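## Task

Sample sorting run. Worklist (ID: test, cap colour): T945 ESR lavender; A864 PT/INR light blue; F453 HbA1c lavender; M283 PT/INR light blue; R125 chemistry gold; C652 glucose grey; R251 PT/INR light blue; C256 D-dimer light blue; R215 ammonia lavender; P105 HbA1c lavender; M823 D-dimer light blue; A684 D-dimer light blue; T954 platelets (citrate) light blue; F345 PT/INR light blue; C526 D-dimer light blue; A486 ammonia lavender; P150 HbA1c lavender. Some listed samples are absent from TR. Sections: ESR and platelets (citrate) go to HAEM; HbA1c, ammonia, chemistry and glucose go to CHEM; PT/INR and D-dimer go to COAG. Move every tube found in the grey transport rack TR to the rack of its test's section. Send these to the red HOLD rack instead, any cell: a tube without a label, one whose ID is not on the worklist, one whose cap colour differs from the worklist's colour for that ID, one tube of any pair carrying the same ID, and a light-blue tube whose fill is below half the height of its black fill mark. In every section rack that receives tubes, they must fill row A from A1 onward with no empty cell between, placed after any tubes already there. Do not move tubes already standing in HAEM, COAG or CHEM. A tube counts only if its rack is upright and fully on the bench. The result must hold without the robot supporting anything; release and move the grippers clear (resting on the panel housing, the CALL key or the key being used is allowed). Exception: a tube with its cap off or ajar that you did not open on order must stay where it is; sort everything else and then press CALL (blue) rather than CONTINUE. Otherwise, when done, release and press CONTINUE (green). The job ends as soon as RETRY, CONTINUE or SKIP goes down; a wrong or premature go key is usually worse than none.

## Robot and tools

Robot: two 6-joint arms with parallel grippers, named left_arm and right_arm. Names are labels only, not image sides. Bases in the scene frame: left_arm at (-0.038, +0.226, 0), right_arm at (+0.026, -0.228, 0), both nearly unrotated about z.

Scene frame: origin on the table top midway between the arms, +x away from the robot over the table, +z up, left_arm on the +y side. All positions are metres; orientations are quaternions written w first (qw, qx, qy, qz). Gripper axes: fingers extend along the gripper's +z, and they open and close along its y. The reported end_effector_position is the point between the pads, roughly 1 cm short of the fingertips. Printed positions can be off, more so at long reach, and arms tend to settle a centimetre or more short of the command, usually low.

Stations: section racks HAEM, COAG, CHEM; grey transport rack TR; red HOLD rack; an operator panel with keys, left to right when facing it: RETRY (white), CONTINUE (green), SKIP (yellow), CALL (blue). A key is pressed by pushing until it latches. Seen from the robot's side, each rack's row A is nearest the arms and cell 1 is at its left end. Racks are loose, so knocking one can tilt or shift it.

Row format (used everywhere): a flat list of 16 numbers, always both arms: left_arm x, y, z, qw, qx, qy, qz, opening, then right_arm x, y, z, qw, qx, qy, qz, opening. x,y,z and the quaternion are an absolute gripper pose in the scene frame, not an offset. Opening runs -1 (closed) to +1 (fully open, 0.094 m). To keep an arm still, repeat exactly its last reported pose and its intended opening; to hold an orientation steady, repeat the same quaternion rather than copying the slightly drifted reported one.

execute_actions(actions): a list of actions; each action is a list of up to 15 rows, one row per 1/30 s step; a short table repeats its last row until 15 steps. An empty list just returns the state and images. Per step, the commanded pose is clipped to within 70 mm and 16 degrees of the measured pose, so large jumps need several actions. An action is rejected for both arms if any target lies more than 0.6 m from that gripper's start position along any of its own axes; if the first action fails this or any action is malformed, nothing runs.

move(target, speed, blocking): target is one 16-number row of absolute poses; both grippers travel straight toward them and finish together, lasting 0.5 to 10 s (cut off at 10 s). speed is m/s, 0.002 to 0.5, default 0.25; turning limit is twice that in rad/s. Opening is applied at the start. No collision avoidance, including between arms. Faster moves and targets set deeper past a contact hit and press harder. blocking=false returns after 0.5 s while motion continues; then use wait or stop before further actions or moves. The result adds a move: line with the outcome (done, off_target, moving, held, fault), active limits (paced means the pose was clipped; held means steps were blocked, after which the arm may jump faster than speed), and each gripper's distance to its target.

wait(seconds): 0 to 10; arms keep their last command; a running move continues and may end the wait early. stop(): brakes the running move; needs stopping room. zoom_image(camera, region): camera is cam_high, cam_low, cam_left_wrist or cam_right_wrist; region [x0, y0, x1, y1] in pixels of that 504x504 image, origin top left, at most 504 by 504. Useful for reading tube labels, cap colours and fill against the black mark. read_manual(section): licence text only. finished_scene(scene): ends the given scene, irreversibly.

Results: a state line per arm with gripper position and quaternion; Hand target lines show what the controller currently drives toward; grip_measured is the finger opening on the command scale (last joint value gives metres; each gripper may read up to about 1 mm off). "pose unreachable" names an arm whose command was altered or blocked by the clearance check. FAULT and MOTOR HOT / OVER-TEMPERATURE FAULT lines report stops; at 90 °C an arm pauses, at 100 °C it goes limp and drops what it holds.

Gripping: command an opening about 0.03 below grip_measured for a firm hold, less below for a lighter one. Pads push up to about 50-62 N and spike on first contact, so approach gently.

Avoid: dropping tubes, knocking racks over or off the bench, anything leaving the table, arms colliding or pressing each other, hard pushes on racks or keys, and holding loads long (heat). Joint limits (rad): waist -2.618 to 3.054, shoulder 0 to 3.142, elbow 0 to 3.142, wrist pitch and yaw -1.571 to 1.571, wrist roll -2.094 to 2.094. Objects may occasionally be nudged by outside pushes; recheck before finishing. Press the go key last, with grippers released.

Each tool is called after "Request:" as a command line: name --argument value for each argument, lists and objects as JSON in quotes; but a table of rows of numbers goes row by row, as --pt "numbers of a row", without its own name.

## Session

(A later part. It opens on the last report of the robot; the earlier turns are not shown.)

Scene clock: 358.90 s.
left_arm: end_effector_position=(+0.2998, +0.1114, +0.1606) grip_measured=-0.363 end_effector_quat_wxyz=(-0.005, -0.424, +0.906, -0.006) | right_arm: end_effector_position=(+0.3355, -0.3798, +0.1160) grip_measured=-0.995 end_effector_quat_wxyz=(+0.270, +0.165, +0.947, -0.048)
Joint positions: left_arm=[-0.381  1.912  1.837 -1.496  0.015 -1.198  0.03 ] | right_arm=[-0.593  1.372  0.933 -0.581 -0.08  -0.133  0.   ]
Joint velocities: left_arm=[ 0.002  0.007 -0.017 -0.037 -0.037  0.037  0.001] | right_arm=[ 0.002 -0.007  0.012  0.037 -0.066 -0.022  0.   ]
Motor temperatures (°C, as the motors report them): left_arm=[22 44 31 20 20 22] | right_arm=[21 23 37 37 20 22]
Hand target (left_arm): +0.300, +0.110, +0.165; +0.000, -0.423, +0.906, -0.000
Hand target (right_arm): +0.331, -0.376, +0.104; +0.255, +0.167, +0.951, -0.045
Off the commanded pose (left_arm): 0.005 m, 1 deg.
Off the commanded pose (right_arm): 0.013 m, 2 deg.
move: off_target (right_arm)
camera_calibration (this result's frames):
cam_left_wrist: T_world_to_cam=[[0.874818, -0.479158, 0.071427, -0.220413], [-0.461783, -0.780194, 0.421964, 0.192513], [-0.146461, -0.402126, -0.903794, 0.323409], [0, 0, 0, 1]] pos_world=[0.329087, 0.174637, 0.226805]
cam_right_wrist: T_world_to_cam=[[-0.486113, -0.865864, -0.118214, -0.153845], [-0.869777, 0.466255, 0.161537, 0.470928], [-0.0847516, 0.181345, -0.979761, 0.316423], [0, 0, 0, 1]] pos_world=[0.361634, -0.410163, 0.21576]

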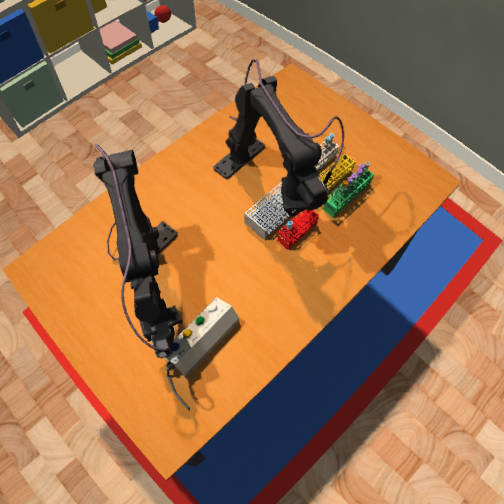

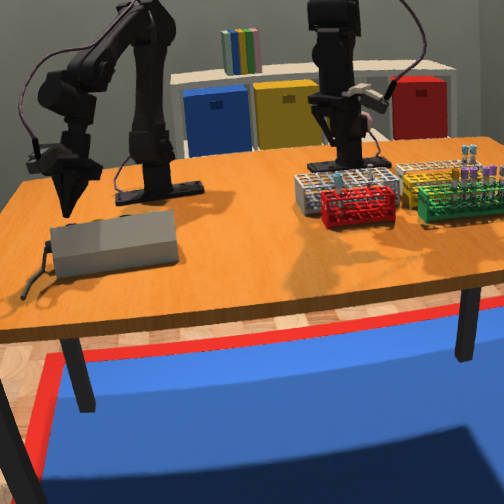

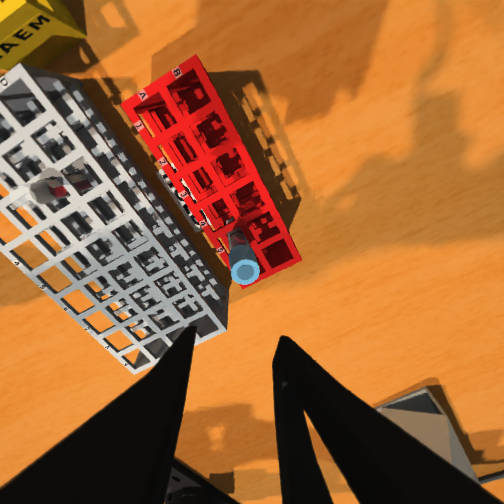

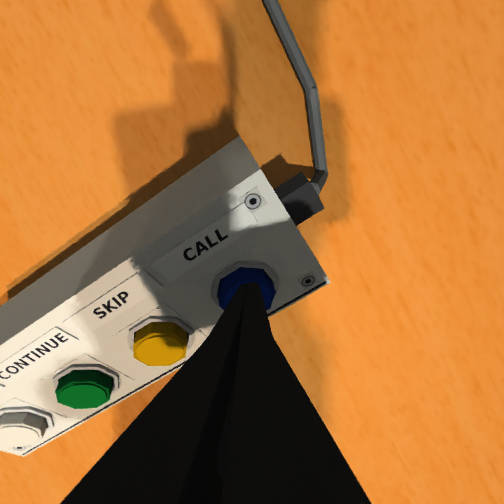

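Request:
move --target '[0.300,0.110,0.165,0,-0.4226,0.9063,0,-0.36,0.327,-0.372,0.082,0.247,0.1677,0.9535,-0.0435,-1]' --speed 0.04

Scene clock: 365.93 s.
left_arm: end_effector_position=(+0.2995, +0.1115, +0.1606) grip_measured=-0.363 end_effector_quat_wxyz=(-0.006, -0.424, +0.906, -0.005) | right_arm: end_effector_position=(+0.3311, -0.3761, +0.0989) grip_measured=-0.995 end_effector_quat_wxyz=(+0.265, +0.166, +0.949, -0.048)
Joint positions: left_arm=[-0.381  1.912  1.837 -1.497  0.015 -1.198  0.03 ] | right_arm=[-0.586  1.372  0.868 -0.525 -0.074 -0.128  0.   ]
Joint velocities: left_arm=[-0.012 -0.007  0.017 -0.037 -0.022 -0.022 -0.   ] | right_arm=[-0.007 -0.002 -0.002 -0.037  0.051 -0.022  0.001]
Motor temperatures (°C, as the motors report them): left_arm=[22 42 32 20 20 22] | right_arm=[21 23 35 37 20 22]
Hand target (left_arm): +0.300, +0.110, +0.165; +0.000, -0.423, +0.906, -0.000
Hand target (right_arm): +0.326, -0.372, +0.083; +0.247, +0.168, +0.953, -0.044
Off the commanded pose (left_arm): 0.005 m, 1 deg.
Off the commanded pose (right_arm): 0.018 m, 2 deg.
move: off_target (right_arm)
camera_calibration (this result's frames):
cam_left_wrist: T_world_to_cam=[[0.87492, -0.479192, 0.0699292, -0.219827], [-0.461172, -0.780398, 0.422255, 0.192234], [-0.147769, -0.401689, -0.903776, 0.323745], [0, 0, 0, 1]] pos_world=[0.328823, 0.174725, 0.226794]
cam_right_wrist: T_world_to_cam=[[-0.48808, -0.865148, -0.115317, -0.154122], [-0.867783, 0.466877, 0.17023, 0.466882], [-0.0934356, 0.183156, -0.978634, 0.302099], [0, 0, 0, 1]] pos_world=[0.358155, -0.406646, 0.198394]

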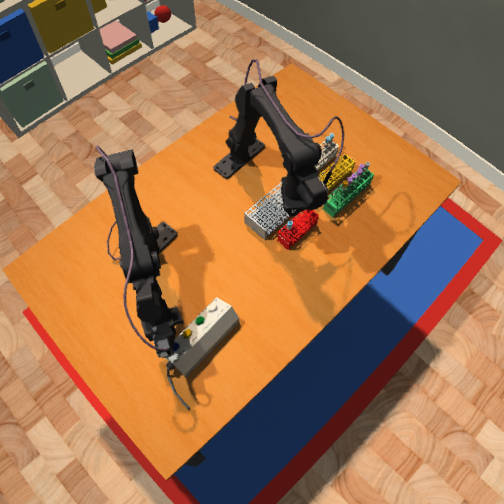

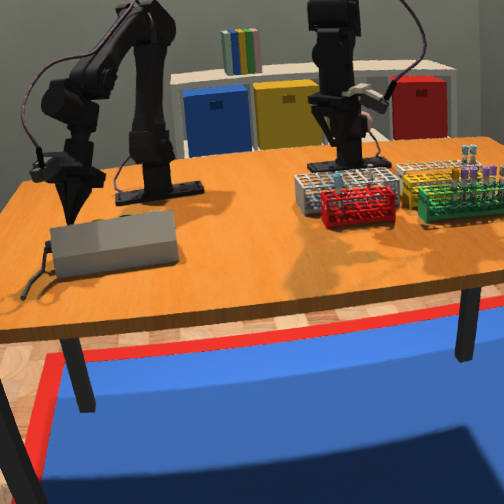

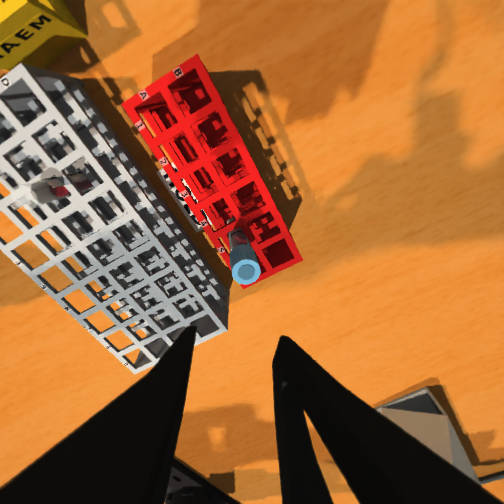

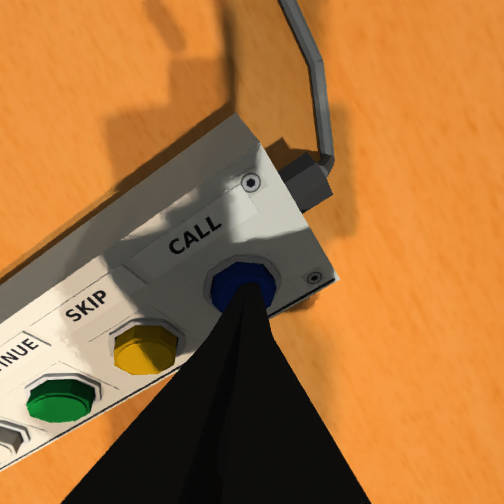

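Not lit yet; press a little further.

Request:
move --target '[0.300,0.110,0.165,0,-0.4226,0.9063,0,-0.36,0.327,-0.372,0.074,0.247,0.1677,0.9535,-0.0435,-1]' --speed 0.04

Scene clock: 370.67 s.
left_arm: end_effector_position=(+0.2995, +0.1115, +0.1606) grip_measured=-0.363 end_effector_quat_wxyz=(-0.006, -0.424, +0.906, -0.005) | right_arm: end_effector_position=(+0.3320, -0.3770, +0.0967) grip_measured=-0.995 end_effector_quat_wxyz=(+0.269, +0.166, +0.947, -0.050)
Joint positions: left_arm=[-0.381  1.912  1.837 -1.497  0.015 -1.198  0.03 ] | right_arm=[-0.586  1.374  0.855 -0.502 -0.071 -0.127  0.   ]
Joint velocities: left_arm=[ 0.002  0.017 -0.002 -0.022  0.051 -0.066  0.   ] | right_arm=[0.012 0.007 0.002 0.051 0.022 0.037 0.001]
Motor temperatures (°C, as the motors report them): left_arm=[22 41 32 20 20 22] | right_arm=[21 23 34 37 20 22]
Hand target (left_arm): +0.300, +0.110, +0.165; +0.000, -0.423, +0.906, -0.000
Hand target (right_arm): +0.326, -0.371, +0.075; +0.247, +0.168, +0.953, -0.044
Off the commanded pose (left_arm): 0.005 m, 1 deg.
Off the commanded pose (right_arm): 0.024 m, 3 deg.
move: off_target (right_arm)
camera_calibration (this result's frames):
cam_left_wrist: T_world_to_cam=[[0.87492, -0.479192, 0.0699292, -0.219827], [-0.461172, -0.780398, 0.422255, 0.192234], [-0.147769, -0.401689, -0.903776, 0.323745], [0, 0, 0, 1]] pos_world=[0.328823, 0.174725, 0.226794]
cam_right_wrist: T_world_to_cam=[[-0.488875, -0.864881, -0.113941, -0.154521], [-0.868074, 0.469386, 0.161631, 0.470353], [-0.0863092, 0.177927, -0.980251, 0.296048], [0, 0, 0, 1]] pos_world=[0.358312, -0.407094, 0.196571]

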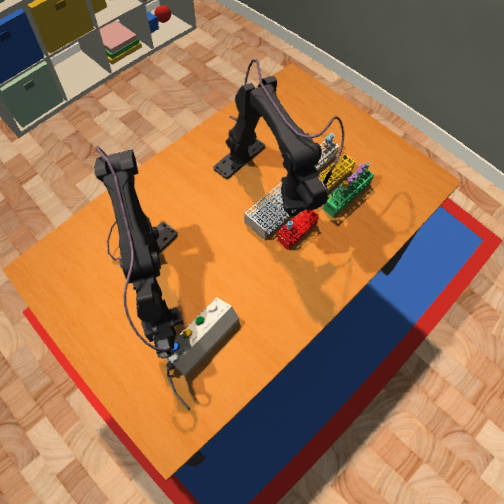

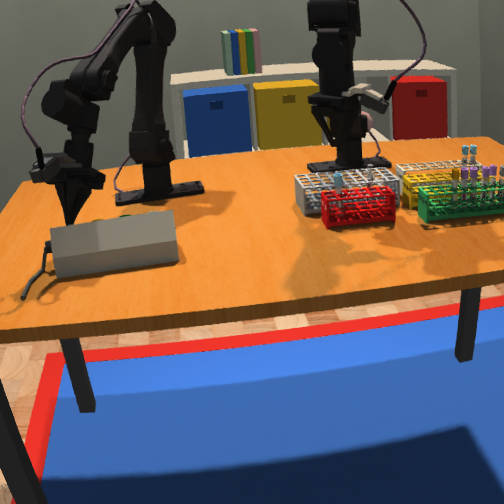

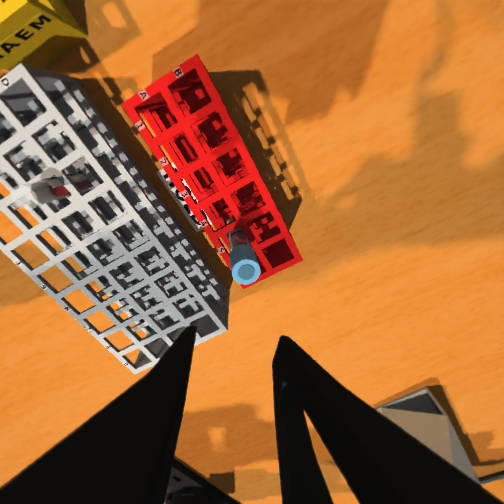

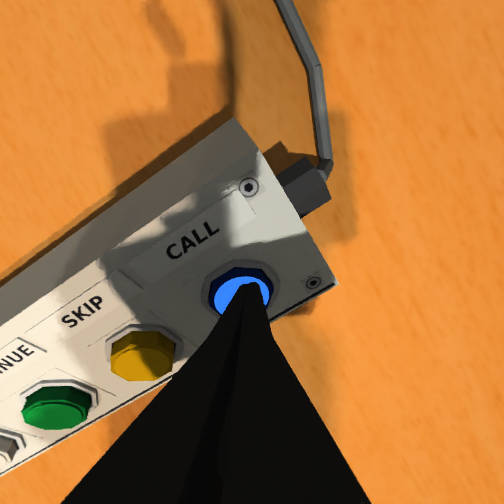

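CALL is lit. Retract both arms and confirm it stays caught.

Request:
move --target '[0.25,0.08,0.175,0,-0.4226,0.9063,0,-0.36,0.31,-0.37,0.15,0.2549,0.1677,0.9512,-0.0449,-1]' --speed 0.12

Scene clock: 374.97 s.
left_arm: end_effector_position=(+0.2565, +0.0768, +0.1691) grip_measured=-0.363 end_effector_quat_wxyz=(-0.006, -0.422, +0.906, -0.004) | right_arm: end_effector_position=(+0.3095, -0.3689, +0.1399) grip_measured=-0.995 end_effector_quat_wxyz=(+0.245, +0.170, +0.953, -0.045)
Joint positions: left_arm=[-0.523  1.809  1.737 -1.501  0.015 -1.335  0.03 ] | right_arm=[-0.597  1.287  0.99  -0.774 -0.071 -0.133  0.   ]
Joint velocities: left_arm=[-0.017 -0.002 -0.017 -0.037 -0.051  0.051  0.   ] | right_arm=[-0.002 -0.012 -0.002 -0.066 -0.037 -0.037 -0.001]
Motor temperatures (°C, as the motors report them): left_arm=[22 41 32 20 20 22] | right_arm=[21 23 34 37 20 22]
Hand target (left_arm): +0.250, +0.080, +0.175; -0.001, -0.423, +0.906, +0.000
Hand target (right_arm): +0.310, -0.370, +0.150; +0.255, +0.168, +0.951, -0.045
Off the commanded pose (left_arm): 0.009 m, 1 deg.
Off the commanded pose (right_arm): 0.010 m, 1 deg.
move: done
camera_calibration (this result's frames):
cam_left_wrist: T_world_to_cam=[[0.872858, -0.483281, 0.0675096, -0.198171], [-0.463839, -0.778738, 0.422398, 0.142229], [-0.151565, -0.400007, -0.903893, 0.311995], [0, 0, 0, 1]] pos_world=[0.286234, 0.139787, 0.235311]
cam_right_wrist: T_world_to_cam=[[-0.498695, -0.85981, -0.109686, -0.149253], [-0.856993, 0.470141, 0.21102, 0.429957], [-0.12987, 0.199234, -0.971308, 0.355071], [0, 0, 0, 1]] pos_world=[0.340152, -0.401212, 0.237783]

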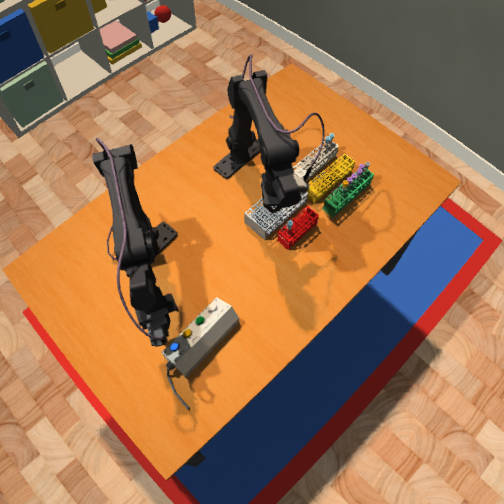

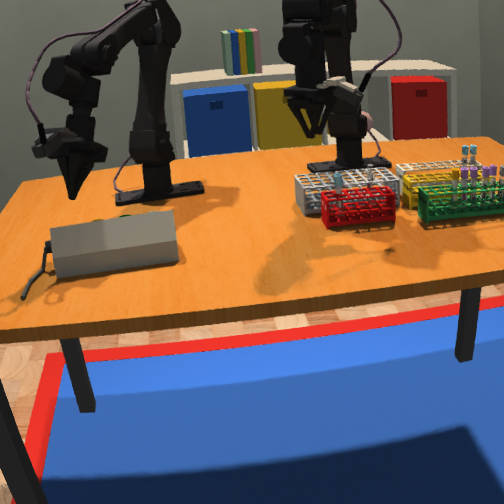

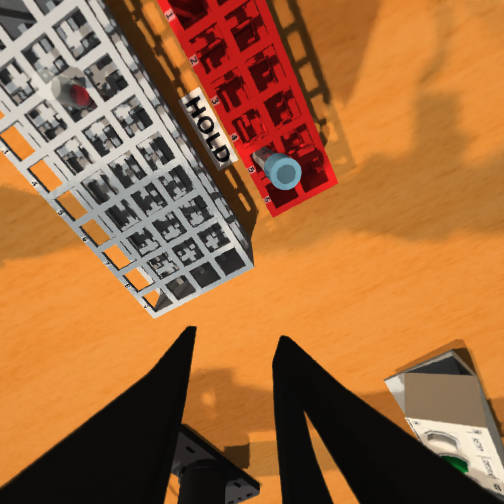

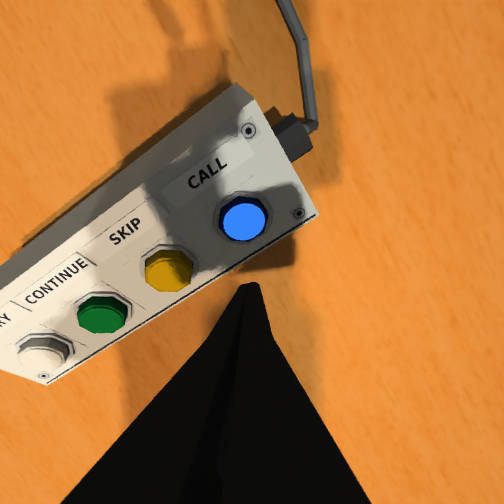

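Request:
finished_scene --scene 2

The scene is finished: the task was done.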